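# Carry tube rack through self-closing door to desk

## Task

Move the tube rack from the counter, through the door that swings shut by itself, onto the desk, using r1, r2 or both. At the end the rack must stand upright on the desk with each tube seated all the way down in a hole, and the door must be closed. The rack or any tube touching the floor is a failure. Finish with the grippers open and the robots moved away, and no robot may have fallen over or be left leaning.

## Robot and tools

Setup: two identical Hello Robot Stretch 3 robots, r1 and r2. Each has a two-wheel base with a passive omni wheel at the back, a lift that moves the arm up and down a mast, and a telescoping arm that reaches out to the robot's RIGHT side. The base is 0.33 m long and 0.34 m wide and cannot drive sideways; to move the gripper forward or back you drive the base. Turning in place pivots about the point midway between the drive wheels, 0.05 m behind the front edge. With the arm retracted and wrist folded, the turn sweeps a 0.28 m radius; an unfolded level wrist sticks out past that. A loose object may occasionally get a small shove from outside.

Frames: the base frame sits on the floor between the drive wheels, x forward, y left, z up. hand_pose is reported in it, at the point where the closed fingertips meet; with all wrist joints at zero its x axis points up, y back along the arm toward the mast, z toward the rear. The odometry frame is the base frame as it was at scene start. Each robot reports in its own frames, so relative placement of the two robots can only be judged from images, lidar_m, wrist_depth_mm and head_depth_mm.

execute_actions: argument "actions" is a list holding one action (or empty, which just returns state and images). The action is an object keyed "r1" and/or "r2"; each may contain "base", "joints" and "contact_limits". Everything in one action starts at once. base takes a single command: {"translate_m": d}, a relative straight drive from the current base position, metres, forward positive, -1 to 1; or {"rotate_rad": d}, a relative in-place turn, radians, left/counter-clockwise positive, -3.2 to 3.2. joints are absolute targets by name: lift_m 0 to 1.1 (arm height); arm_m 0 to 0.52 (extension); wrist_yaw_rad -1.345 to 4.42 (0 along the arm, positive toward the front, 3.0 folded over the base); wrist_pitch_rad -1.57 to 0.451 (0 level, negative tips fingers down); wrist_roll_rad -2.911 to 2.911 (0 fingers side by side, level); gripper_m -0.089 to 0.179 (larger is wider; actual fingertip gap is 0.007 m less near closed, 0.025 m less fully open, zero below 0.007); head_pan_rad -3.953 to 1.73 (0 forward, positive left, -1.57 looks along the arm); head_tilt_rad -1.53 to 0.419 (negative down). contact_limits: {"arm_m": effort percent 1 to 100} stops the arm motion with contact_stop at that effort and caps holding force until the next action. An action runs at most 15 s. Optional "cameras" lists camera names (r1_head_camera, r1_nav_camera, r1_wrist_camera, r2_...) or "all"; omitted means all, [] none. Bad keys or out-of-range values reject the whole call. Anything left out of an action may still be driving to its earlier target. If a result reports a stop, remaining calls in that reply are skipped.

wait: {"seconds": 0 to 10}, commands nothing and returns state and images. zoom_image: {"camera", "region": [x0,y0,x1,y1]} in pixels of that camera's latest full image, at most 504x504. finished_scene: {"scene": n}, ends the scene irreversibly and reports success; the goal must hold at that moment.

Results: base_status and joint_status tell how each motion ended: done (base done means wheels turned the full amount, slip included), off_target (stopped short, may still push), contact_stop, time_out, torque_fault (these drop the target and hold where they stopped, except a slack or switched-off joint). on_its_own covers uncommanded parts; "held at" is the held target, not the position. Arm or lift that hits something firmly contact-stops and goes slack until commanded again; a slack lift under load may sink, or be pushed up by closing fingers on a surface. Base, wrist and head never contact-stop. A wrist servo that pushes hard for a few seconds goes limp for 10 s. motor_effort is percent of max, positive toward higher values, peak in brackets; readings carry offsets and noise; positive wheel effort pushes forward. lidar_m: 12 distances in metres, 30-degree sectors starting straight ahead and going counter-clockwise (4th left, 7th behind, 10th right), plane 0.17 m up, range 0.15 to 12, "-" nothing; sees other robots and legs, not tabletops or glass. wrist_depth_mm (45-1000) and head_depth_mm (280-4000, sideways image) are 7x7 median depth grids. base_odometry counts wheel turns; heading -3.142 to 3.142 positive left; turned_by_wheels and turned_by_imu give turn since last result; base_tilt in degrees with a fixed bias up to about 4.

Speed: full base speed (0.30 m/s, 1.9 rad/s) only with lift_m under 0.30, arm_m under 0.03 and wrist_yaw_rad over 2.54; otherwise 0.10 m/s and 0.63 rad/s.

Gripper: to grasp, command a value below the object's width; to release, go at least 0.02 above the touching value. Reading and done status do not prove a grasp. To re-squeeze, send a new value.

Cautions: only fold or unfold the wrist with lift_m 0.32-0.95, wrist_pitch_rad -0.4 and roll near 0; after folding, lift may go down to 0.25. With yaw below -0.4 keep pitch at -0.5 or lower. Robots pressing on each other fails the run; once bases touch, even millimetres more is too much. Two robots given the same drive differ by up to 2.5 cm per metre, which strains any shared load. Pushing against fixed things with the gripper above about 0.45 m, driving while holding something immovable, or snagging furniture (especially in reverse) can tip the robot: reverse the last move in small steps, pull the gripper free, and drop lift to about 0.2 if still tilted. Avoid dropping the rack, slamming the door, and hard hits.

Each tool is called after "Call:" as a command line: name --argument value for each argument, lists and objects as JSON in quotes; but a table of rows of numbers goes row by row, as --pt "numbers of a row", without its own name.

## Session

Call:
execute_actions --actions '[]'

Scene clock: 0.00 s.
r1.base_odometry: x=+0.000 y=+0.000 heading=+0.000 (m, m, rad; r1's odometry frame)
r1.turned_by_wheels: +0.000 (rad since the last result)
r1.turned_by_imu: +0.000 (rad since the last result)
r1.base_tilt: forward=+0.6 right=+1.6 (deg)
r1.lidar_m: 0.88 0.89 1.14 1.34 1.35 1.71 2.51 1.12 0.75 0.70 0.70 0.89
r1.head_depth_mm: 846 853 856 860 867 871 877 / 841 844 852 854 864 866 872 / 834 838 844 850 852 857 865 / 825 832 838 845 846 851 859 / 821 825 831 834 839 843 849 / 816 819 824 829 832 837 844 / 811 812 817 821 825 830 834
r1.base_status: not commanded
r1.joint_positions: lift_m=+0.511 arm_m=+0.000 wrist_yaw_rad=+3.092 wrist_pitch_rad=-0.387 wrist_roll_rad=-0.020 gripper_m=+0.037 head_pan_rad=+0.003 head_tilt_rad=-0.005
r1.joint_status: not commanded
r1.motor_effort: left_wheel=+0 right_wheel=+0 lift_m=+31 arm_m=-1 wrist_yaw_rad=+0 wrist_pitch_rad=+7 wrist_roll_rad=+0 gripper_m=+1 head_pan_rad=+0 head_tilt_rad=+1 (%)
r1.hand_pose: x=-0.0099 y=+0.0827 z=+0.5305 quat_wxyz=(+0.152, +0.690, +0.121, +0.697) (m; r1's base frame)
r1.wrist_depth_mm: - - - - - - 868 / - - - - - - 890 / - - - - - - 905 / - - - - - - 908 / - 973 923 928 984 901 876 / 807 804 812 774 808 774 751 / 688 683 656 664 652 649 642
r2.base_odometry: x=+0.000 y=+0.000 heading=+0.000 (m, m, rad; r2's odometry frame)
r2.turned_by_wheels: +0.000 (rad since the last result)
r2.turned_by_imu: +0.000 (rad since the last result)
r2.base_tilt: forward=+1.3 right=+0.8 (deg)
r2.lidar_m: 0.73 0.73 0.92 1.76 1.78 2.05 1.87 1.91 1.48 1.38 1.20 0.79
r2.head_depth_mm: 708 709 711 713 712 713 712 / 701 700 704 703 703 703 704 / 694 692 690 693 693 694 694 / 682 684 684 682 685 684 684 / 675 674 677 674 676 676 677 / 668 665 667 666 667 668 667 / 659 660 659 659 660 661 660
r2.base_status: not commanded
r2.joint_positions: lift_m=+0.312 arm_m=-0.002 wrist_yaw_rad=+2.833 wrist_pitch_rad=-0.575 wrist_roll_rad=+0.001 gripper_m=+0.037 head_pan_rad=-0.008 head_tilt_rad=-0.019
r2.joint_status: not commanded
r2.motor_effort: left_wheel=+0 right_wheel=-1 lift_m=+23 arm_m=-1 wrist_yaw_rad=+0 wrist_pitch_rad=+4 wrist_roll_rad=+0 gripper_m=+0 head_pan_rad=+0 head_tilt_rad=+1 (%)
r2.hand_pose: x=+0.0402 y=+0.0498 z=+0.2915 quat_wxyz=(+0.303, +0.701, +0.094, +0.639) (m; r2's base frame)
r2.wrist_depth_mm: - - - - 946 702 561 / - - - - 946 736 585 / - 826 815 788 770 734 604 / 658 679 648 642 637 620 598 / 559 - 562 543 548 531 521 / 483 491 - 466 459 459 450 / - - - 420 406 406 401
pictures: r1_head_camera (sideways: a quarter turn clockwise sets it upright), r1_nav_camera (sideways: a quarter turn counterclockwise sets it upright), r1_wrist_camera, r2_head_camera (sideways: a quarter turn clockwise sets it upright), r2_nav_camera (sideways: a quarter turn counterclockwise sets it upright), r2_wrist_camera
Images, in order (width x height): r1_head_camera 896x504, r1_nav_camera 672x504, r1_wrist_camera 644x364, r2_head_camera 896x504, r2_nav_camera 672x504, r2_wrist_camera 644x364.

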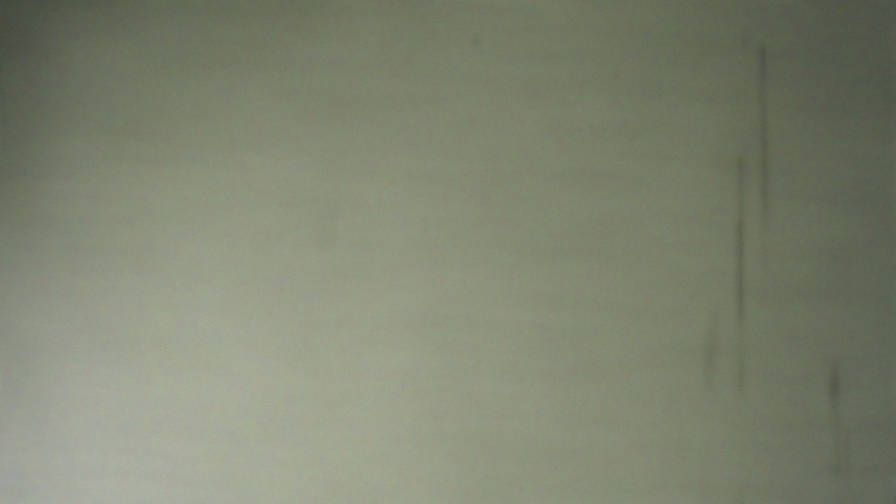

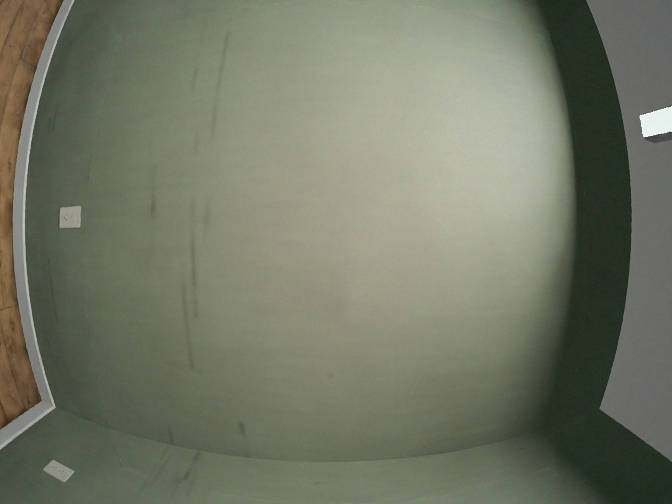

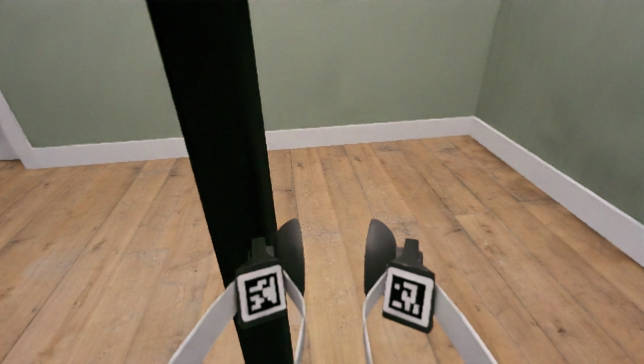

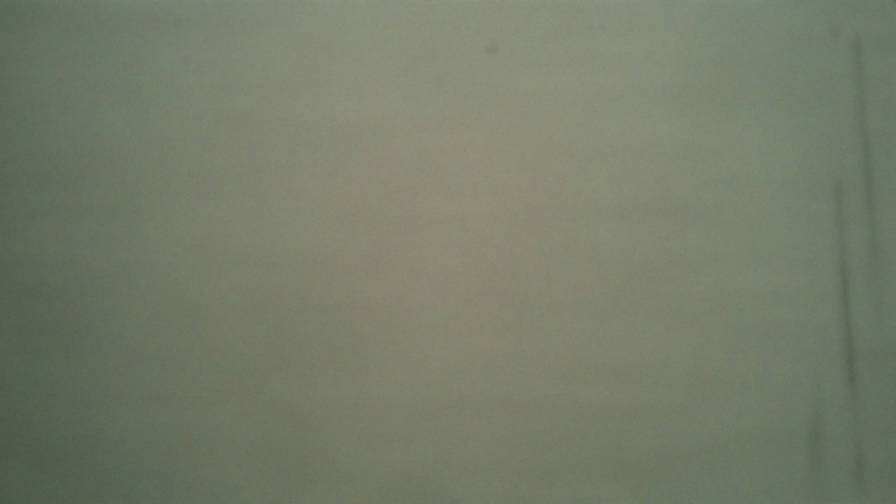

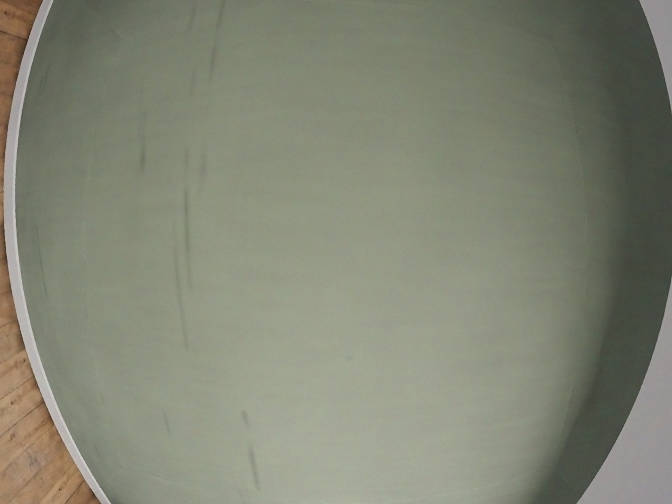

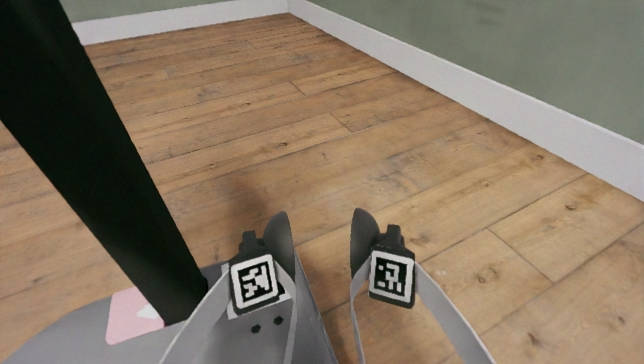

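Call:
execute_actions --actions '[{"r1":{"joints":{"head_pan_rad":-3.14,"head_tilt_rad":-0.4}},"r2":{"joints":{"head_pan_rad":-3.14,"head_tilt_rad":-0.4}}}]' --cameras '["r1_nav_camera","r2_nav_camera"]'

Scene clock: 5.47 s.
r1.base_odometry: x=+0.000 y=+0.000 heading=+0.000 (m, m, rad; r1's odometry frame)
r1.turned_by_wheels: +0.000 (rad since the last result)
r1.turned_by_imu: +0.000 (rad since the last result)
r1.base_tilt: forward=+0.5 right=+1.5 (deg)
r1.lidar_m: 0.88 0.90 1.14 1.33 1.35 1.72 2.51 1.11 0.75 0.70 0.71 0.89
r1.head_depth_mm: 2524 2742 2971 3125 2249 1685 1349 / 2513 2728 2961 3156 2245 1698 1347 / 2520 2721 2919 3111 2248 1690 1353 / 2472 2707 2775 3098 2226 1693 1348 / 2475 2673 1705 2877 2235 1642 1347 / 2449 2641 1700 2761 1502 1605 1343 / 2413 2426 1708 2185 2137 1642 1343
r1.base_status: not commanded
r1.joint_positions: lift_m=+0.511 arm_m=+0.000 wrist_yaw_rad=+3.092 wrist_pitch_rad=-0.387 wrist_roll_rad=-0.020 gripper_m=+0.037 head_pan_rad=-3.133 head_tilt_rad=-0.395
r1.joint_status: all done
r1.motor_effort: left_wheel=-1(0) right_wheel=+0(0) lift_m=+32(32) arm_m=-1(2) wrist_yaw_rad=+2(1) wrist_pitch_rad=+7(7) wrist_roll_rad=+0(0) gripper_m=+0(0) head_pan_rad=-3(32) head_tilt_rad=-2(20) (%)
r1.hand_pose: x=-0.0099 y=+0.0827 z=+0.5305 quat_wxyz=(+0.152, +0.690, +0.121, +0.697) (m; r1's base frame)
r1.wrist_depth_mm: - - - - - - 864 / - - - - - - 880 / - - - - - - 889 / - - - - - - 916 / - 983 937 916 954 908 864 / 793 793 797 781 800 764 769 / 684 668 656 666 644 657 657
r2.base_odometry: x=+0.000 y=+0.000 heading=+0.000 (m, m, rad; r2's odometry frame)
r2.turned_by_wheels: +0.000 (rad since the last result)
r2.turned_by_imu: -0.001 (rad since the last result)
r2.base_tilt: forward=+1.3 right=+0.7 (deg)
r2.lidar_m: 0.73 0.73 0.92 1.77 1.78 2.06 1.87 1.91 1.48 1.38 1.20 0.79
r2.head_depth_mm: 1635 1772 1914 2053 2202 1710 1383 / 1637 1741 1881 2032 2157 1717 1388 / 1618 1730 1856 2002 2132 1718 1394 / 1603 1697 1835 1970 2111 1729 1388 / 1572 1690 1810 1953 2092 1731 1392 / 1574 1680 1783 1953 2064 1709 1397 / 1548 1663 1762 1895 2041 1750 1395
r2.base_status: not commanded
r2.joint_positions: lift_m=+0.312 arm_m=-0.002 wrist_yaw_rad=+2.833 wrist_pitch_rad=-0.575 wrist_roll_rad=+0.001 gripper_m=+0.037 head_pan_rad=-3.133 head_tilt_rad=-0.395
r2.joint_status: all done
r2.motor_effort: left_wheel=-1(0) right_wheel=-1(0) lift_m=+23(23) arm_m=-1(0) wrist_yaw_rad=+1(1) wrist_pitch_rad=+4(4) wrist_roll_rad=+0(0) gripper_m=+0(0) head_pan_rad=-3(34) head_tilt_rad=-2(21) (%)
r2.hand_pose: x=+0.0402 y=+0.0498 z=+0.2915 quat_wxyz=(+0.303, +0.701, +0.094, +0.639) (m; r2's base frame)
r2.wrist_depth_mm: - - - - 956 702 562 / - - - - 953 743 585 / - 820 806 793 779 737 602 / 659 685 653 648 639 625 591 / 558 - 562 546 552 530 523 / 480 488 - 470 461 459 453 / - - - 419 407 404 402
pictures: r1_nav_camera (sideways: a quarter turn counterclockwise sets it upright), r2_nav_camera (sideways: a quarter turn counterclockwise sets it upright)
Images, in order (width x height): r1_nav_camera 672x504, r2_nav_camera 672x504.

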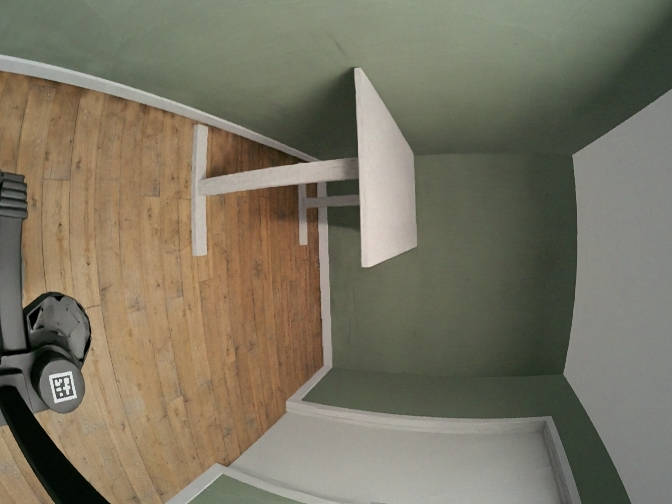

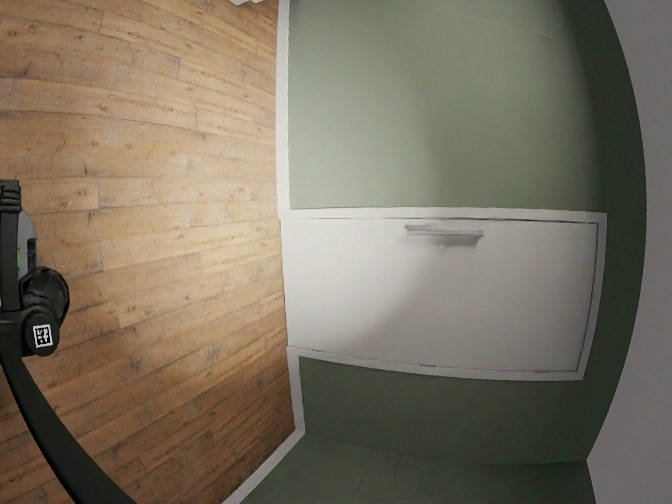

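Call:
execute_actions --actions '[{"r1":{"joints":{"head_pan_rad":1.57,"head_tilt_rad":-0.4}},"r2":{"joints":{"head_pan_rad":-1.8,"head_tilt_rad":-0.4}}}]' --cameras '["r1_nav_camera","r2_nav_camera","r2_head_camera"]'

Scene clock: 18.27 s.
r1.base_odometry: x=+0.000 y=+0.000 heading=+0.000 (m, m, rad; r1's odometry frame)
r1.turned_by_wheels: +0.000 (rad since the last result)
r1.turned_by_imu: +0.000 (rad since the last result)
r1.base_tilt: forward=+0.6 right=+1.6 (deg)
r1.lidar_m: 0.88 0.90 1.13 1.33 1.35 1.71 2.51 1.11 0.75 0.70 0.71 0.90
r1.head_depth_mm: 1137 1231 1340 1466 1618 1683 1354 / 1131 1219 1324 1450 1603 1698 1359 / 1120 1215 1311 1443 1588 1687 1344 / 1116 1206 1299 1428 1571 1667 1349 / 1107 1190 1292 1411 1555 1649 1342 / 1098 1182 1280 1402 1544 1637 1349 / 1088 1174 1271 1382 1529 1616 1380
r1.base_status: not commanded
r1.joint_positions: lift_m=+0.511 arm_m=+0.000 wrist_yaw_rad=+3.092 wrist_pitch_rad=-0.387 wrist_roll_rad=-0.020 gripper_m=+0.037 head_pan_rad=+1.563 head_tilt_rad=-0.395
r1.joint_status: all done
r1.motor_effort: left_wheel=+0(1) right_wheel=+0(0) lift_m=+31(31) arm_m=-1(2) wrist_yaw_rad=+0(0) wrist_pitch_rad=+7(7) wrist_roll_rad=+0(0) gripper_m=+0(1) head_pan_rad=+2(32) head_tilt_rad=-2(2) (%)
r1.hand_pose: x=-0.0099 y=+0.0827 z=+0.5305 quat_wxyz=(+0.152, +0.690, +0.121, +0.697) (m; r1's base frame)
r1.wrist_depth_mm: - - - - - - 881 / - - - - - - 889 / - - - - - - 884 / - - - - - - 901 / - 975 952 936 939 911 865 / 810 800 773 779 794 756 756 / 683 676 660 663 644 658 662
r2.base_odometry: x=+0.000 y=+0.000 heading=+0.000 (m, m, rad; r2's odometry frame)
r2.turned_by_wheels: +0.000 (rad since the last result)
r2.turned_by_imu: -0.001 (rad since the last result)
r2.base_tilt: forward=+1.2 right=+0.8 (deg)
r2.lidar_m: 0.73 0.74 0.92 1.77 1.78 2.05 1.88 1.91 1.48 1.38 1.20 0.79
r2.head_depth_mm: 1991 2152 2048 1722 1889 1724 1385 / 1915 2061 2071 1643 1794 1728 1382 / 1845 1963 2040 1563 1703 1713 1390 / 1777 1901 1975 1499 1629 1722 1388 / 1715 1830 1895 1445 1561 1667 1390 / 1673 1774 1846 1391 1499 1629 1390 / 1617 1705 1803 1352 1442 1575 1405
r2.base_status: not commanded
r2.joint_positions: lift_m=+0.312 arm_m=-0.002 wrist_yaw_rad=+2.833 wrist_pitch_rad=-0.575 wrist_roll_rad=+0.001 gripper_m=+0.037 head_pan_rad=-1.807 head_tilt_rad=-0.395
r2.joint_status: all done
r2.motor_effort: left_wheel=+0(0) right_wheel=+0(1) lift_m=+23(23) arm_m=+0(1) wrist_yaw_rad=+0(1) wrist_pitch_rad=+4(4) wrist_roll_rad=+0(0) gripper_m=+0(1) head_pan_rad=+3(34) head_tilt_rad=-2(4) (%)
r2.hand_pose: x=+0.0402 y=+0.0498 z=+0.2915 quat_wxyz=(+0.303, +0.701, +0.094, +0.639) (m; r2's base frame)
r2.wrist_depth_mm: - - - - 946 702 557 / - - - - 947 738 585 / - 817 806 795 765 734 607 / 668 684 651 643 630 622 596 / 560 - 564 542 547 530 522 / 481 490 - 471 459 456 453 / - - - 419 405 405 401
pictures: r1_nav_camera (sideways: a quarter turn counterclockwise sets it upright), r2_head_camera (sideways: a quarter turn clockwise sets it upright), r2_nav_camera (sideways: a quarter turn counterclockwise sets it upright)
Images, in order (width x height): r1_nav_camera 672x504, r2_head_camera 896x504, r2_nav_camera 672x504.

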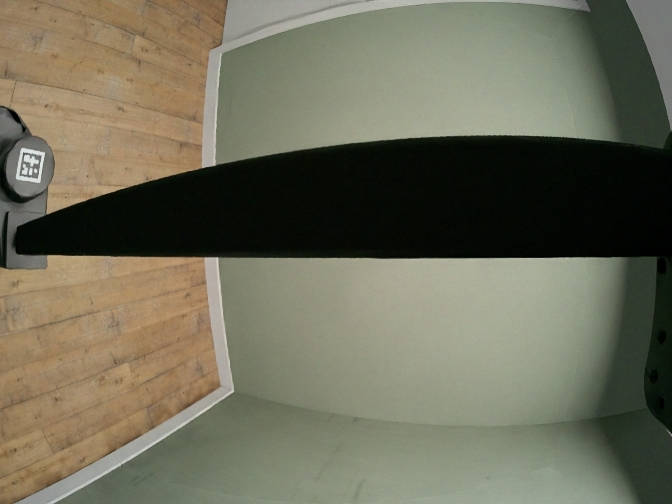

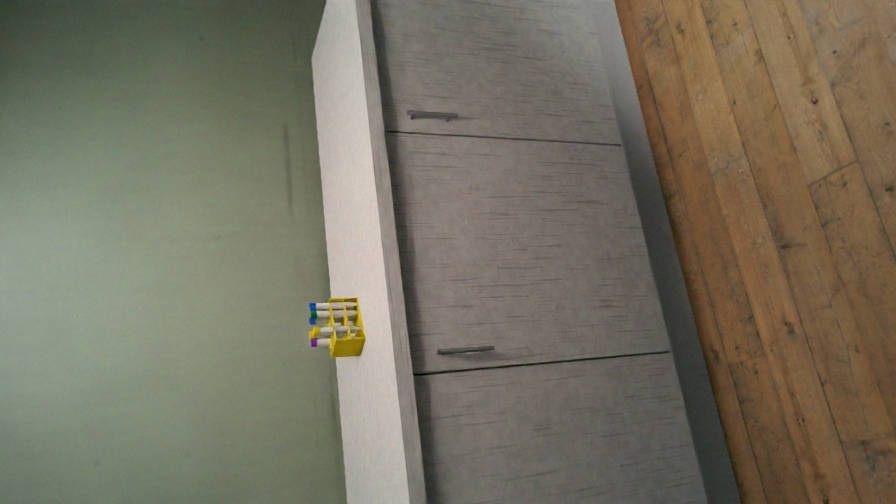

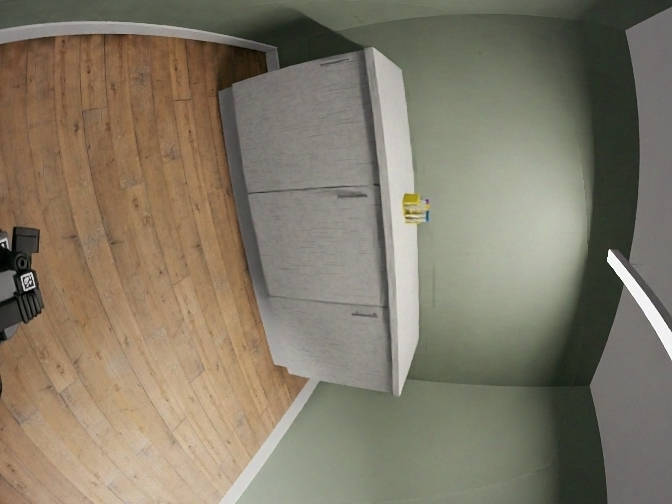

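Call:
execute_actions --actions '[{"r1":{"joints":{"lift_m":0.28,"head_pan_rad":1.57,"head_tilt_rad":-0.3}},"r2":{"joints":{"lift_m":0.28,"head_pan_rad":-1.57}}}]' --cameras '[]'

Call:
execute_actions --actions '[{"r1":{"base":{"translate_m":-1.0}},"r2":{"base":{"rotate_rad":-1.65}}}]' --cameras '[]'

Call:
execute_actions --actions '[{"r1":{"base":{"translate_m":-0.6}},"r2":{"base":{"translate_m":0.9}}}]' --cameras '[]'

Call:
execute_actions --actions '[{"r2":{"base":{"rotate_rad":1.57},"joints":{"lift_m":0.9,"head_tilt_rad":-0.6}}}]' --cameras '["r1_nav_camera","r2_head_camera"]'

Scene clock: 32.23 s.
r1.base_odometry: x=+0.000 y=+0.000 heading=+0.000 (m, m, rad; r1's odometry frame)
r1.turned_by_wheels: +0.000 (rad since the last result)
r1.turned_by_imu: +0.001 (rad since the last result)
r1.base_tilt: forward=+0.6 right=+1.6 (deg)
r1.lidar_m: 0.88 0.89 1.13 1.34 1.35 1.71 2.50 1.12 0.75 0.70 0.70 0.89
r1.head_depth_mm: 1154 1233 1320 1412 1529 1666 1454 / 1150 1228 1306 1399 1510 1653 1444 / 1142 1218 1297 1394 1506 1634 1441 / 1134 1203 1285 1384 1495 1610 1436 / 1122 1195 1272 1366 1470 1595 1426 / 1121 1179 1267 1355 1455 1575 1432 / 1107 1180 1258 1342 1449 1561 1431
r1.base_status: not commanded
r1.joint_positions: lift_m=+0.280 arm_m=+0.000 wrist_yaw_rad=+3.092 wrist_pitch_rad=-0.388 wrist_roll_rad=-0.020 gripper_m=+0.037 head_pan_rad=+1.563 head_tilt_rad=-0.310
r1.joint_status: all done
r1.motor_effort: left_wheel=+0(1) right_wheel=+0(0) lift_m=+21(27) arm_m=-1(1) wrist_yaw_rad=+0(1) wrist_pitch_rad=+7(7) wrist_roll_rad=+0(0) gripper_m=+0(1) head_pan_rad=+3(3) head_tilt_rad=+4(12) (%)
r1.hand_pose: x=-0.0099 y=+0.0827 z=+0.2999 quat_wxyz=(+0.153, +0.690, +0.121, +0.697) (m; r1's base frame)
r1.wrist_depth_mm: - - - - - - 889 / - - - - - - 905 / - - - - - - 845 / 776 775 - 758 746 754 745 / 641 625 619 607 635 591 583 / 521 517 527 513 - 494 483 / 446 - - - 412 427 426
r2.base_odometry: x=+0.000 y=+0.000 heading=+0.000 (m, m, rad; r2's odometry frame)
r2.turned_by_wheels: +0.000 (rad since the last result)
r2.turned_by_imu: -0.001 (rad since the last result)
r2.base_tilt: forward=+1.2 right=+0.8 (deg)
r2.lidar_m: 0.73 0.73 0.92 1.77 1.79 2.05 1.88 1.91 1.48 1.38 1.20 0.79
r2.head_depth_mm: 1744 1869 1962 1487 1614 1708 1380 / 1725 1855 1904 1466 1599 1690 1386 / 1716 1827 1828 1439 1577 1677 1381 / 1687 1798 1885 1432 1550 1665 1382 / 1669 1772 1846 1411 1536 1637 1397 / 1646 1776 1839 1388 1511 1626 1392 / 1627 1750 1830 1372 1523 1685 1399
r2.base_status: not commanded
r2.joint_positions: lift_m=+0.281 arm_m=-0.002 wrist_yaw_rad=+2.833 wrist_pitch_rad=-0.576 wrist_roll_rad=+0.001 gripper_m=+0.037 head_pan_rad=-1.577 head_tilt_rad=-0.395
r2.joint_status: all done
r2.motor_effort: left_wheel=-1(1) right_wheel=+0(1) lift_m=+12(21) arm_m=+0(1) wrist_yaw_rad=+1(1) wrist_pitch_rad=+5(5) wrist_roll_rad=+0(0) gripper_m=+0(0) head_pan_rad=+3(19) head_tilt_rad=-2(2) (%)
r2.hand_pose: x=+0.0402 y=+0.0497 z=+0.2595 quat_wxyz=(+0.303, +0.701, +0.094, +0.639) (m; r2's base frame)
r2.wrist_depth_mm: - - - - 942 700 563 / - - 978 950 884 739 584 / - 757 742 741 721 693 596 / 608 629 600 597 588 578 569 / 520 - 524 503 507 493 486 / 461 - - 434 426 425 420 / - - - 391 378 378 371
pictures: none
No camera images: the call's "cameras" was empty. Leave "cameras" out to get every camera's image.

Scene clock: 38.73 s.
r1.base_odometry: x=-1.000 y=+0.000 heading=-0.001 (m, m, rad; r1's odometry frame)
r1.turned_by_wheels: -0.001 (rad since the last result)
r1.turned_by_imu: +0.030 (rad since the last result)
r1.base_tilt: forward=+0.6 right=+1.5 (deg)
r1.lidar_m: 1.85 1.88 1.29 1.21 1.32 1.64 1.93 1.27 0.47 0.82 0.83 1.08
r1.head_depth_mm: 1038 1104 1176 1257 1357 1477 1450 / 1032 1096 1174 1250 1351 1461 1460 / 1030 1095 1169 1248 1351 1466 1445 / 1027 1090 1160 1244 1340 1444 1442 / 1019 1084 1158 1241 1330 1432 1442 / 1054 1132 1207 1305 1404 1537 1430 / 1085 1154 1220 1309 1402 1520 1436
r1.base_status: translate_m off_target (by the wheels' count: -0.9998 of -1.0000)
r1.joint_positions: lift_m=+0.280 arm_m=+0.000 wrist_yaw_rad=+3.092 wrist_pitch_rad=-0.390 wrist_roll_rad=-0.020 gripper_m=+0.037 head_pan_rad=+1.566 head_tilt_rad=-0.303
r1.joint_status: not commanded
r1.on_its_own: left_wheel is at rest, and its effort (-37) is outside its rest range (-18 to +18)
r1.motor_effort: left_wheel=-37(66) right_wheel=-11(56) lift_m=+31(32) arm_m=+0(2) wrist_yaw_rad=+0(3) wrist_pitch_rad=+8(9) wrist_roll_rad=+0(0) gripper_m=+0(1) head_pan_rad=+2(3) head_tilt_rad=+1(3) (%)
r1.hand_pose: x=-0.0099 y=+0.0825 z=+0.2991 quat_wxyz=(+0.153, +0.690, +0.121, +0.697) (m; r1's base frame)
r1.wrist_depth_mm: - - - - - - - / - - - - - - - / - - - - - - - / 799 765 - 765 754 767 713 / 629 598 610 614 619 588 593 / 523 512 517 522 - 497 489 / 441 - - - 412 427 423
r2.base_odometry: x=+0.000 y=+0.000 heading=-1.650 (m, m, rad; r2's odometry frame)
r2.turned_by_wheels: -1.650 (rad since the last result)
r2.turned_by_imu: -1.649 (rad since the last result)
r2.base_tilt: forward=+1.3 right=+0.7 (deg)
r2.lidar_m: 1.38 1.35 0.82 0.73 0.73 0.87 1.60 1.77 2.10 1.88 1.90 1.54
r2.head_depth_mm: 1711 1836 1997 2150 2264 1736 1387 / 1679 1806 1940 2119 2217 1729 1385 / 1656 1772 1912 2063 2195 1730 1389 / 1608 1737 1856 2009 2124 1730 1394 / 1606 1687 1815 1954 2077 1728 1390 / 1557 1656 1767 1904 2045 1741 1390 / 1529 1633 1754 1855 2041 1734 1398
r2.base_status: done
r2.joint_positions: lift_m=+0.281 arm_m=-0.002 wrist_yaw_rad=+2.833 wrist_pitch_rad=-0.576 wrist_roll_rad=+0.001 gripper_m=+0.037 head_pan_rad=-1.577 head_tilt_rad=-0.396
r2.joint_status: not commanded
r2.motor_effort: left_wheel=+2(16) right_wheel=-3(11) lift_m=+12(12) arm_m=-1(1) wrist_yaw_rad=+1(1) wrist_pitch_rad=+5(4) wrist_roll_rad=+0(0) gripper_m=+0(1) head_pan_rad=+3(3) head_tilt_rad=-1(2) (%)
r2.hand_pose: x=+0.0402 y=+0.0497 z=+0.2595 quat_wxyz=(+0.303, +0.701, +0.094, +0.639) (m; r2's base frame)
r2.wrist_depth_mm: - 626 711 823 - - - / - 678 764 879 925 917 893 / - 725 739 727 718 706 695 / 612 633 608 599 587 578 566 / 518 - 523 501 507 490 485 / 460 - - 432 426 426 419 / - - - 390 377 375 370
pictures: none
No camera images: the call's "cameras" was empty. Leave "cameras" out to get every camera's image.

Scene clock: 43.50 s.
r1.base_odometry: x=-1.599 y=+0.001 heading=-0.002 (m, m, rad; r1's odometry frame)
r1.turned_by_wheels: -0.001 (rad since the last result)
r1.turned_by_imu: +0.946 (rad since the last result)
r1.base_tilt: forward=+0.6 right=+1.6 (deg)
r1.lidar_m: 1.15 1.02 1.11 1.35 1.77 1.47 1.11 0.58 1.00 1.21 2.01 1.84
r1.head_depth_mm: 1098 1144 1191 1250 1307 1378 1398 / 1174 1249 1324 1399 1467 1555 1453 / 1253 1313 1388 1468 1573 1668 1447 / 1420 1499 1590 1710 1832 1801 1451 / 1629 1749 1884 2034 2161 1851 1449 / 1672 1757 1874 1991 2118 1836 1446 / 1571 1640 1746 1829 1935 1855 1443
r1.base_status: translate_m off_target (by the wheels' count: -0.5996 of -0.6000)
r1.joint_positions: lift_m=+0.280 arm_m=+0.000 wrist_yaw_rad=+3.092 wrist_pitch_rad=-0.390 wrist_roll_rad=-0.020 gripper_m=+0.037 head_pan_rad=+1.566 head_tilt_rad=-0.303
r1.joint_status: not commanded
r1.on_its_own: left_wheel is at rest, and its effort (-53) is outside its rest range (-18 to +18); right_wheel is at rest, and its effort (-31) is outside its rest range (-18 to +18)
r1.motor_effort: left_wheel=-53(53) right_wheel=-31(34) lift_m=+31(31) arm_m=-1(2) wrist_yaw_rad=+0(1) wrist_pitch_rad=+7(8) wrist_roll_rad=+0(0) gripper_m=+0(1) head_pan_rad=+1(2) head_tilt_rad=+1(2) (%)
r1.hand_pose: x=-0.0099 y=+0.0824 z=+0.2991 quat_wxyz=(+0.153, +0.690, +0.121, +0.697) (m; r1's base frame)
r1.wrist_depth_mm: - - - - - 936 813 / - - - - - - 819 / - - - - - - 852 / 779 803 - 758 749 740 733 / 621 617 620 607 630 591 592 / 518 509 520 502 - 492 498 / 440 - - - 424 430 429
r2.base_odometry: x=-0.071 y=-0.897 heading=-1.650 (m, m, rad; r2's odometry frame)
r2.turned_by_wheels: +0.000 (rad since the last result)
r2.turned_by_imu: -0.006 (rad since the last result)
r2.base_tilt: forward=+1.2 right=+0.8 (deg)
r2.lidar_m: 0.49 0.49 0.59 0.92 0.92 1.10 2.00 2.65 1.90 1.70 0.90 0.55
r2.head_depth_mm: 1546 1655 1770 1949 2089 1719 1379 / 1504 1622 1742 1896 2030 1730 1388 / 1484 1587 1697 1851 2018 1719 1387 / 1456 1560 1671 1792 1960 1747 1394 / 1423 1516 1635 1747 1892 1730 1390 / 1401 1490 1603 1720 1879 1733 1392 / 1385 1461 1568 1672 1804 1747 1400
r2.base_status: done
r2.joint_positions: lift_m=+0.281 arm_m=-0.002 wrist_yaw_rad=+2.833 wrist_pitch_rad=-0.576 wrist_roll_rad=+0.001 gripper_m=+0.037 head_pan_rad=-1.577 head_tilt_rad=-0.396
r2.joint_status: not commanded
r2.motor_effort: left_wheel=+2(13) right_wheel=-4(9) lift_m=+12(13) arm_m=-1(1) wrist_yaw_rad=+1(0) wrist_pitch_rad=+5(5) wrist_roll_rad=+0(0) gripper_m=+1(1) head_pan_rad=+3(3) head_tilt_rad=-2(2) (%)
r2.hand_pose: x=+0.0401 y=+0.0496 z=+0.2594 quat_wxyz=(+0.303, +0.701, +0.094, +0.639) (m; r2's base frame)
r2.wrist_depth_mm: - 779 886 - 602 460 372 / - 835 907 931 733 489 388 / - 757 736 735 695 584 415 / 612 631 599 597 594 556 480 / 518 - 522 504 506 489 469 / 461 - - 434 428 425 422 / - - - 389 379 376 372
pictures: none
No camera images: the call's "cameras" was empty. Leave "cameras" out to get every camera's image.

Scene clock: 49.97 s.
r1.base_odometry: x=-1.599 y=+0.001 heading=-0.002 (m, m, rad; r1's odometry frame)
r1.turned_by_wheels: +0.000 (rad since the last result)
r1.turned_by_imu: +0.001 (rad since the last result)
r1.base_tilt: forward=+0.6 right=+1.6 (deg)
r1.lidar_m: 1.15 1.02 1.12 1.35 1.76 1.47 1.11 0.57 1.00 1.22 2.01 1.84
r1.head_depth_mm: 1093 1141 1192 1244 1312 1371 1404 / 1182 1246 1324 1401 1481 1557 1450 / 1247 1310 1386 1475 1573 1672 1451 / 1416 1503 1603 1699 1828 1816 1454 / 1636 1755 1874 2028 2169 1870 1439 / 1671 1754 1857 1988 2109 1853 1449 / 1557 1642 1732 1824 1938 1845 1439
r1.base_status: not commanded
r1.joint_positions: lift_m=+0.280 arm_m=+0.000 wrist_yaw_rad=+3.092 wrist_pitch_rad=-0.390 wrist_roll_rad=-0.020 gripper_m=+0.037 head_pan_rad=+1.566 head_tilt_rad=-0.303
r1.joint_status: not commanded
r1.on_its_own: left_wheel is at rest, and its effort (-53) is outside its rest range (-18 to +18); right_wheel is at rest, and its effort (-31) is outside its rest range (-18 to +18)
r1.motor_effort: left_wheel=-53(54) right_wheel=-31(31) lift_m=+31(31) arm_m=-1(1) wrist_yaw_rad=+0(1) wrist_pitch_rad=+8(8) wrist_roll_rad=+0(0) gripper_m=+1(0) head_pan_rad=+2(2) head_tilt_rad=+0(2) (%)
r1.hand_pose: x=-0.0099 y=+0.0824 z=+0.2991 quat_wxyz=(+0.153, +0.690, +0.121, +0.697) (m; r1's base frame)
r1.wrist_depth_mm: - - - - - 951 783 / - - - - - - 868 / - - - - - - 860 / 784 793 - 768 756 726 730 / 620 634 616 597 628 593 604 / 524 513 518 511 - 500 495 / 447 - - - 421 423 420
r2.base_odometry: x=-0.071 y=-0.897 heading=-0.080 (m, m, rad; r2's odometry frame)
r2.turned_by_wheels: +1.570 (rad since the last result)
r2.turned_by_imu: +1.573 (rad since the last result)
r2.base_tilt: forward=+1.3 right=+0.9 (deg)
r2.lidar_m: 0.92 0.92 1.10 2.05 2.66 1.90 1.70 0.88 0.55 0.49 0.49 0.59
r2.head_depth_mm: 982 1093 1002 697 679 765 - / 965 1067 1003 697 658 766 - / 950 1043 798 700 640 742 - / 926 1023 797 704 600 700 - / 908 999 1017 706 599 699 - / 894 983 1027 708 580 685 811 / 877 961 1015 713 581 663 787
r2.base_status: done
r2.joint_positions: lift_m=+0.899 arm_m=-0.002 wrist_yaw_rad=+2.833 wrist_pitch_rad=-0.577 wrist_roll_rad=+0.001 gripper_m=+0.037 head_pan_rad=-1.577 head_tilt_rad=-0.593
r2.joint_status: all done
r2.motor_effort: left_wheel=-3(12) right_wheel=+2(10) lift_m=+30(33) arm_m=-1(1) wrist_yaw_rad=+2(1) wrist_pitch_rad=+5(5) wrist_roll_rad=+0(0) gripper_m=+0(0) head_pan_rad=+3(2) head_tilt_rad=-2(18) (%)
r2.hand_pose: x=+0.0401 y=+0.0495 z=+0.8782 quat_wxyz=(+0.303, +0.701, +0.094, +0.639) (m; r2's base frame)
r2.wrist_depth_mm: - - - - - 849 681 / - - - - - 903 734 / - - - - - 950 758 / - - - - - - 810 / - - - - - - 846 / - - - - - - 915 / - - 982 953 955 951 891
pictures: r1_nav_camera (sideways: a quarter turn counterclockwise sets it upright), r2_head_camera (sideways: a quarter turn clockwise sets it upright)
Images, in order (width x height): r1_nav_camera 672x504, r2_head_camera 896x504.

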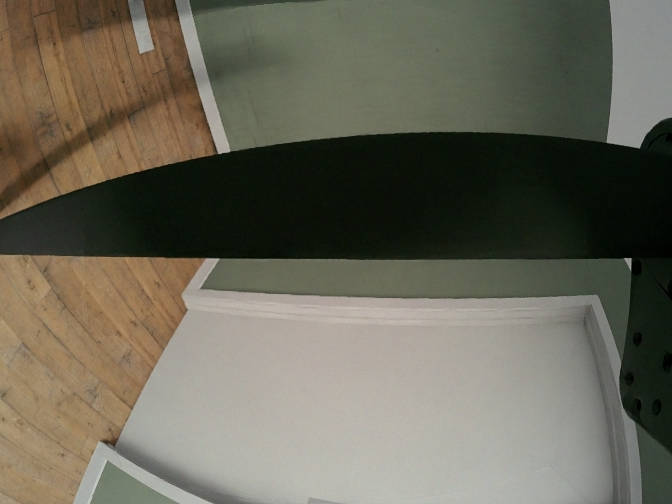

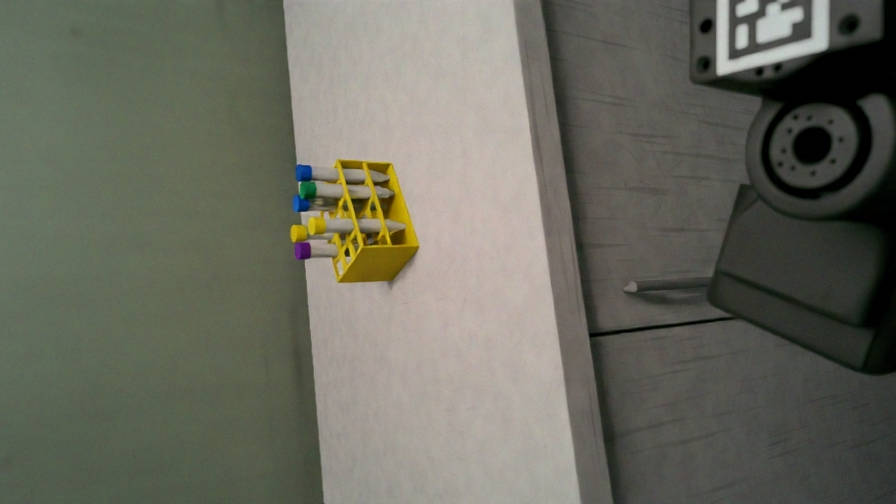

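Call:
execute_actions --actions '[{"r1":{"base":{"translate_m":0.4}},"r2":{"joints":{"lift_m":0.95,"wrist_pitch_rad":-0.4}}}]' --cameras '[]'

Call:
execute_actions --actions '[{"r1":{"base":{"rotate_rad":0.62},"joints":{"head_pan_rad":0,"head_tilt_rad":-0.6}},"r2":{"joints":{"wrist_yaw_rad":0,"gripper_m":0.17}}}]' --cameras '[]'

Call:
execute_actions --actions '[{"r2":{"joints":{"wrist_pitch_rad":0}}}]' --cameras '["r1_nav_camera","r2_head_camera","r2_wrist_camera"]'

Scene clock: 60.67 s.
r1.base_odometry: x=-1.199 y=+0.000 heading=-0.002 (m, m, rad; r1's odometry frame)
r1.turned_by_wheels: +0.000 (rad since the last result)
r1.turned_by_imu: +0.004 (rad since the last result)
r1.base_tilt: forward=+0.6 right=+1.5 (deg)
r1.lidar_m: 0.81 0.73 0.73 0.98 1.71 1.84 0.96 0.94 1.31 1.60 1.75 1.29
r1.head_depth_mm: 785 822 853 894 935 985 1032 / 869 910 954 1003 1057 1115 1179 / 972 1025 1077 1137 1210 1285 1350 / 1099 1163 1240 1320 1413 1523 1453 / 1199 1276 1362 1462 1588 1688 1449 / 1346 1445 1590 1738 1916 1857 1435 / 1643 1792 1925 2066 2218 1841 1430
r1.base_status: done
r1.joint_positions: lift_m=+0.280 arm_m=+0.000 wrist_yaw_rad=+3.092 wrist_pitch_rad=-0.390 wrist_roll_rad=-0.020 gripper_m=+0.037 head_pan_rad=+1.566 head_tilt_rad=-0.303
r1.joint_status: not commanded
r1.motor_effort: left_wheel=+0(47) right_wheel=+0(27) lift_m=+31(31) arm_m=-1(2) wrist_yaw_rad=+0(1) wrist_pitch_rad=+8(8) wrist_roll_rad=+0(0) gripper_m=+1(1) head_pan_rad=+2(1) head_tilt_rad=+1(1) (%)
r1.hand_pose: x=-0.0099 y=+0.0824 z=+0.2991 quat_wxyz=(+0.153, +0.690, +0.121, +0.697) (m; r1's base frame)
r1.wrist_depth_mm: - - - - 852 637 536 / - - - - 910 680 564 / - - - - 940 690 586 / 777 785 - 770 761 693 612 / 638 624 616 602 616 583 593 / 519 516 534 519 - 497 490 / 452 - - - 418 422 428
r2.base_odometry: x=-0.071 y=-0.897 heading=-0.080 (m, m, rad; r2's odometry frame)
r2.turned_by_wheels: +0.000 (rad since the last result)
r2.turned_by_imu: -0.001 (rad since the last result)
r2.base_tilt: forward=+1.2 right=+0.8 (deg)
r2.lidar_m: 0.92 0.92 1.10 2.04 2.65 1.89 1.70 0.88 0.55 0.49 0.49 0.60
r2.head_depth_mm: 982 1084 1000 696 620 - - / 960 1064 1005 699 659 - - / 944 1046 797 699 639 - - / 927 1023 797 704 597 - - / 910 999 1021 705 602 - - / 891 980 1022 707 582 679 833 / 876 958 1018 711 582 663 789
r2.base_status: not commanded
r2.joint_positions: lift_m=+0.949 arm_m=-0.002 wrist_yaw_rad=+2.833 wrist_pitch_rad=-0.420 wrist_roll_rad=+0.001 gripper_m=+0.037 head_pan_rad=-1.577 head_tilt_rad=-0.593
r2.joint_status: all done
r2.motor_effort: left_wheel=-4(3) right_wheel=+2(2) lift_m=+30(30) arm_m=+0(1) wrist_yaw_rad=+0(1) wrist_pitch_rad=+6(7) wrist_roll_rad=+0(0) gripper_m=+0(1) head_pan_rad=+2(2) head_tilt_rad=-3(3) (%)
r2.hand_pose: x=+0.0469 y=+0.0710 z=+0.9618 quat_wxyz=(+0.252, +0.706, +0.039, +0.661) (m; r2's base frame)
r2.wrist_depth_mm: - - - - - 840 670 / - - - - - 876 707 / - - - - - 919 740 / - - - - - 967 767 / - - - - - - 794 / - - - - - - 850 / - - - - - - 886
pictures: none
No camera images: the call's "cameras" was empty. Leave "cameras" out to get every camera's image.

Scene clock: 63.10 s.
r1.base_odometry: x=-1.199 y=+0.000 heading=+0.618 (m, m, rad; r1's odometry frame)
r1.turned_by_wheels: +0.620 (rad since the last result)
r1.turned_by_imu: +0.619 (rad since the last result)
r1.base_tilt: forward=+0.5 right=+1.6 (deg)
r1.lidar_m: 0.73 0.74 1.06 2.02 2.03 0.94 1.30 1.33 1.70 1.75 1.14 0.78
r1.head_depth_mm: 579 646 729 839 989 1198 1195 / 577 644 728 838 985 1192 1199 / 575 640 723 832 975 1183 1197 / 574 638 722 828 970 1179 1196 / 571 636 719 824 967 1170 1202 / 570 636 716 822 961 1178 1198 / 567 631 701 819 1070 1294 1193
r1.base_status: done
r1.joint_positions: lift_m=+0.280 arm_m=+0.000 wrist_yaw_rad=+3.092 wrist_pitch_rad=-0.390 wrist_roll_rad=-0.020 gripper_m=+0.037 head_pan_rad=+0.007 head_tilt_rad=-0.593
r1.joint_status: all done
r1.motor_effort: left_wheel=-1(6) right_wheel=+2(6) lift_m=+31(31) arm_m=-1(1) wrist_yaw_rad=+0(0) wrist_pitch_rad=+8(8) wrist_roll_rad=+0(0) gripper_m=+0(1) head_pan_rad=-3(31) head_tilt_rad=-2(21) (%)
r1.hand_pose: x=-0.0099 y=+0.0824 z=+0.2991 quat_wxyz=(+0.153, +0.690, +0.121, +0.697) (m; r1's base frame)
r1.wrist_depth_mm: - - - - - - 835 / - - - - - - 821 / - - - - - - 848 / 790 783 - 762 746 743 722 / 629 622 609 614 637 595 580 / 517 512 514 515 - 503 495 / 438 - - - 418 426 425
r2.base_odometry: x=-0.071 y=-0.897 heading=-0.080 (m, m, rad; r2's odometry frame)
r2.turned_by_wheels: +0.000 (rad since the last result)
r2.turned_by_imu: +0.000 (rad since the last result)
r2.base_tilt: forward=+1.4 right=+0.7 (deg)
r2.lidar_m: 0.92 0.92 1.10 2.05 2.66 1.90 1.70 0.88 0.55 0.49 0.49 0.60
r2.head_depth_mm: 981 1094 1000 695 615 - - / 960 1064 1005 698 626 - - / 946 1041 796 701 593 - - / 926 1023 796 703 597 713 890 / 909 999 1019 707 579 716 856 / 891 977 1025 708 581 685 821 / 880 961 1015 709 582 663 787
r2.base_status: not commanded
r2.joint_positions: lift_m=+0.949 arm_m=-0.002 wrist_yaw_rad=+0.003 wrist_pitch_rad=-0.420 wrist_roll_rad=+0.001 gripper_m=+0.170 head_pan_rad=-1.577 head_tilt_rad=-0.593
r2.joint_status: all done
r2.motor_effort: left_wheel=-3(4) right_wheel=+2(2) lift_m=+30(30) arm_m=-1(1) wrist_yaw_rad=-3(5) wrist_pitch_rad=+7(7) wrist_roll_rad=+0(0) gripper_m=+1(85) head_pan_rad=+2(3) head_tilt_rad=-4(2) (%)
r2.hand_pose: x=-0.0209 y=-0.3667 z=+0.9618 quat_wxyz=(+0.692, +0.148, -0.691, -0.147) (m; r2's base frame)
r2.wrist_depth_mm: 665 714 744 754 846 907 972 / 707 728 697 491 642 616 594 / 471 460 447 434 420 410 400 / 343 334 329 321 320 341 372 / 268 276 287 339 374 405 467 / 276 334 349 386 431 476 553 / 327 367 397 445 500 583 675
pictures: none
No camera images: the call's "cameras" was empty. Leave "cameras" out to get every camera's image.

Scene clock: 64.13 s.
r1.base_odometry: x=-1.199 y=+0.000 heading=+0.618 (m, m, rad; r1's odometry frame)
r1.turned_by_wheels: +0.000 (rad since the last result)
r1.turned_by_imu: +0.000 (rad since the last result)
r1.base_tilt: forward=+0.5 right=+1.6 (deg)
r1.lidar_m: 0.73 0.74 1.06 2.02 2.03 0.95 1.30 1.32 1.70 1.75 1.13 0.78
r1.head_depth_mm: 579 646 731 839 988 1205 1197 / 576 644 728 837 979 1194 1205 / 575 642 724 832 973 1183 1197 / 574 639 721 827 970 1170 1196 / 572 637 717 824 966 1163 1195 / 571 634 715 818 964 1176 1204 / 568 631 701 819 1064 1291 1193
r1.base_status: not commanded
r1.joint_positions: lift_m=+0.280 arm_m=+0.000 wrist_yaw_rad=+3.092 wrist_pitch_rad=-0.390 wrist_roll_rad=-0.020 gripper_m=+0.037 head_pan_rad=+0.007 head_tilt_rad=-0.593
r1.joint_status: not commanded
r1.motor_effort: left_wheel=-3(2) right_wheel=+2(2) lift_m=+31(31) arm_m=-1(2) wrist_yaw_rad=+2(1) wrist_pitch_rad=+8(8) wrist_roll_rad=+0(0) gripper_m=+0(1) head_pan_rad=-3(3) head_tilt_rad=-3(1) (%)
r1.hand_pose: x=-0.0099 y=+0.0824 z=+0.2991 quat_wxyz=(+0.153, +0.690, +0.121, +0.697) (m; r1's base frame)
r1.wrist_depth_mm: - - - - - - 806 / - - - - - - 829 / - - - - - - 846 / 787 779 - 789 761 731 723 / 618 613 606 603 624 591 585 / 518 521 521 509 - 491 494 / 444 - - - 418 431 423
r2.base_odometry: x=-0.071 y=-0.897 heading=-0.080 (m, m, rad; r2's odometry frame)
r2.turned_by_wheels: +0.000 (rad since the last result)
r2.turned_by_imu: +0.000 (rad since the last result)
r2.base_tilt: forward=+1.2 right=+0.6 (deg)
r2.lidar_m: 0.92 0.92 1.10 2.04 2.66 1.89 1.70 0.88 0.55 0.49 0.49 0.60
r2.head_depth_mm: 982 1091 997 727 617 - - / 964 1070 1004 698 664 - - / 944 1044 797 715 - - - / 925 1023 795 706 597 734 884 / 905 1002 1024 739 599 709 856 / 892 979 1023 709 579 686 818 / 874 961 1018 710 582 665 789
r2.base_status: not commanded
r2.joint_positions: lift_m=+0.949 arm_m=-0.002 wrist_yaw_rad=+0.003 wrist_pitch_rad=-0.023 wrist_roll_rad=+0.001 gripper_m=+0.170 head_pan_rad=-1.577 head_tilt_rad=-0.593
r2.joint_status: all done
r2.motor_effort: left_wheel=-4(3) right_wheel=+2(2) lift_m=+30(30) arm_m=-1(1) wrist_yaw_rad=-3(2) wrist_pitch_rad=+8(7) wrist_roll_rad=+0(0) gripper_m=+1(1) head_pan_rad=+2(2) head_tilt_rad=-3(3) (%)
r2.hand_pose: x=-0.0207 y=-0.3982 z=+1.0581 quat_wxyz=(+0.707, +0.009, -0.707, -0.008) (m; r2's base frame)
r2.wrist_depth_mm: 703 735 783 833 876 943 - / 725 764 796 848 914 963 - / 732 780 827 878 945 - - / 754 785 840 870 965 - - / 714 762 656 524 604 631 565 / 461 443 436 424 412 384 395 / 342 331 325 322 313 322 339
pictures: r1_nav_camera (sideways: a quarter turn counterclockwise sets it upright), r2_head_camera (sideways: a quarter turn clockwise sets it upright), r2_wrist_camera
Images, in order (width x height): r1_nav_camera 672x504, r2_head_camera 896x504, r2_wrist_camera 644x364.

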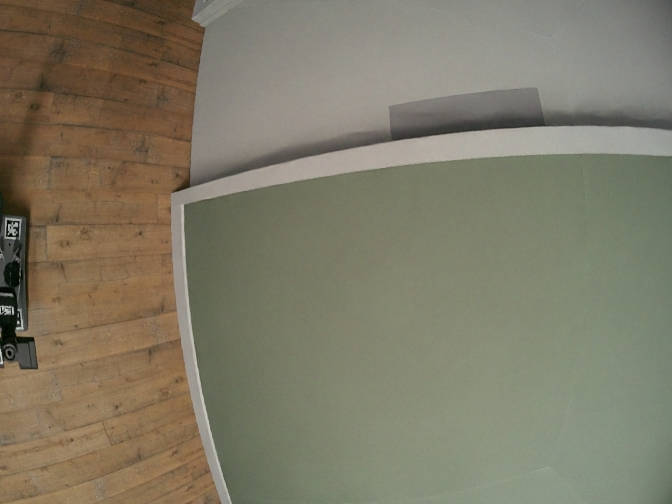

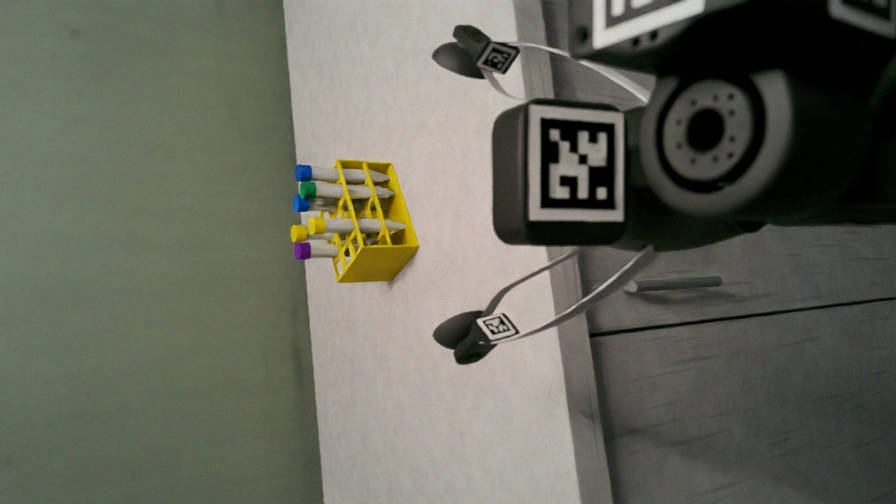

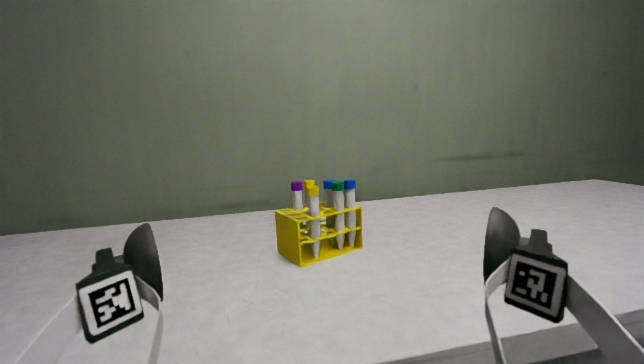

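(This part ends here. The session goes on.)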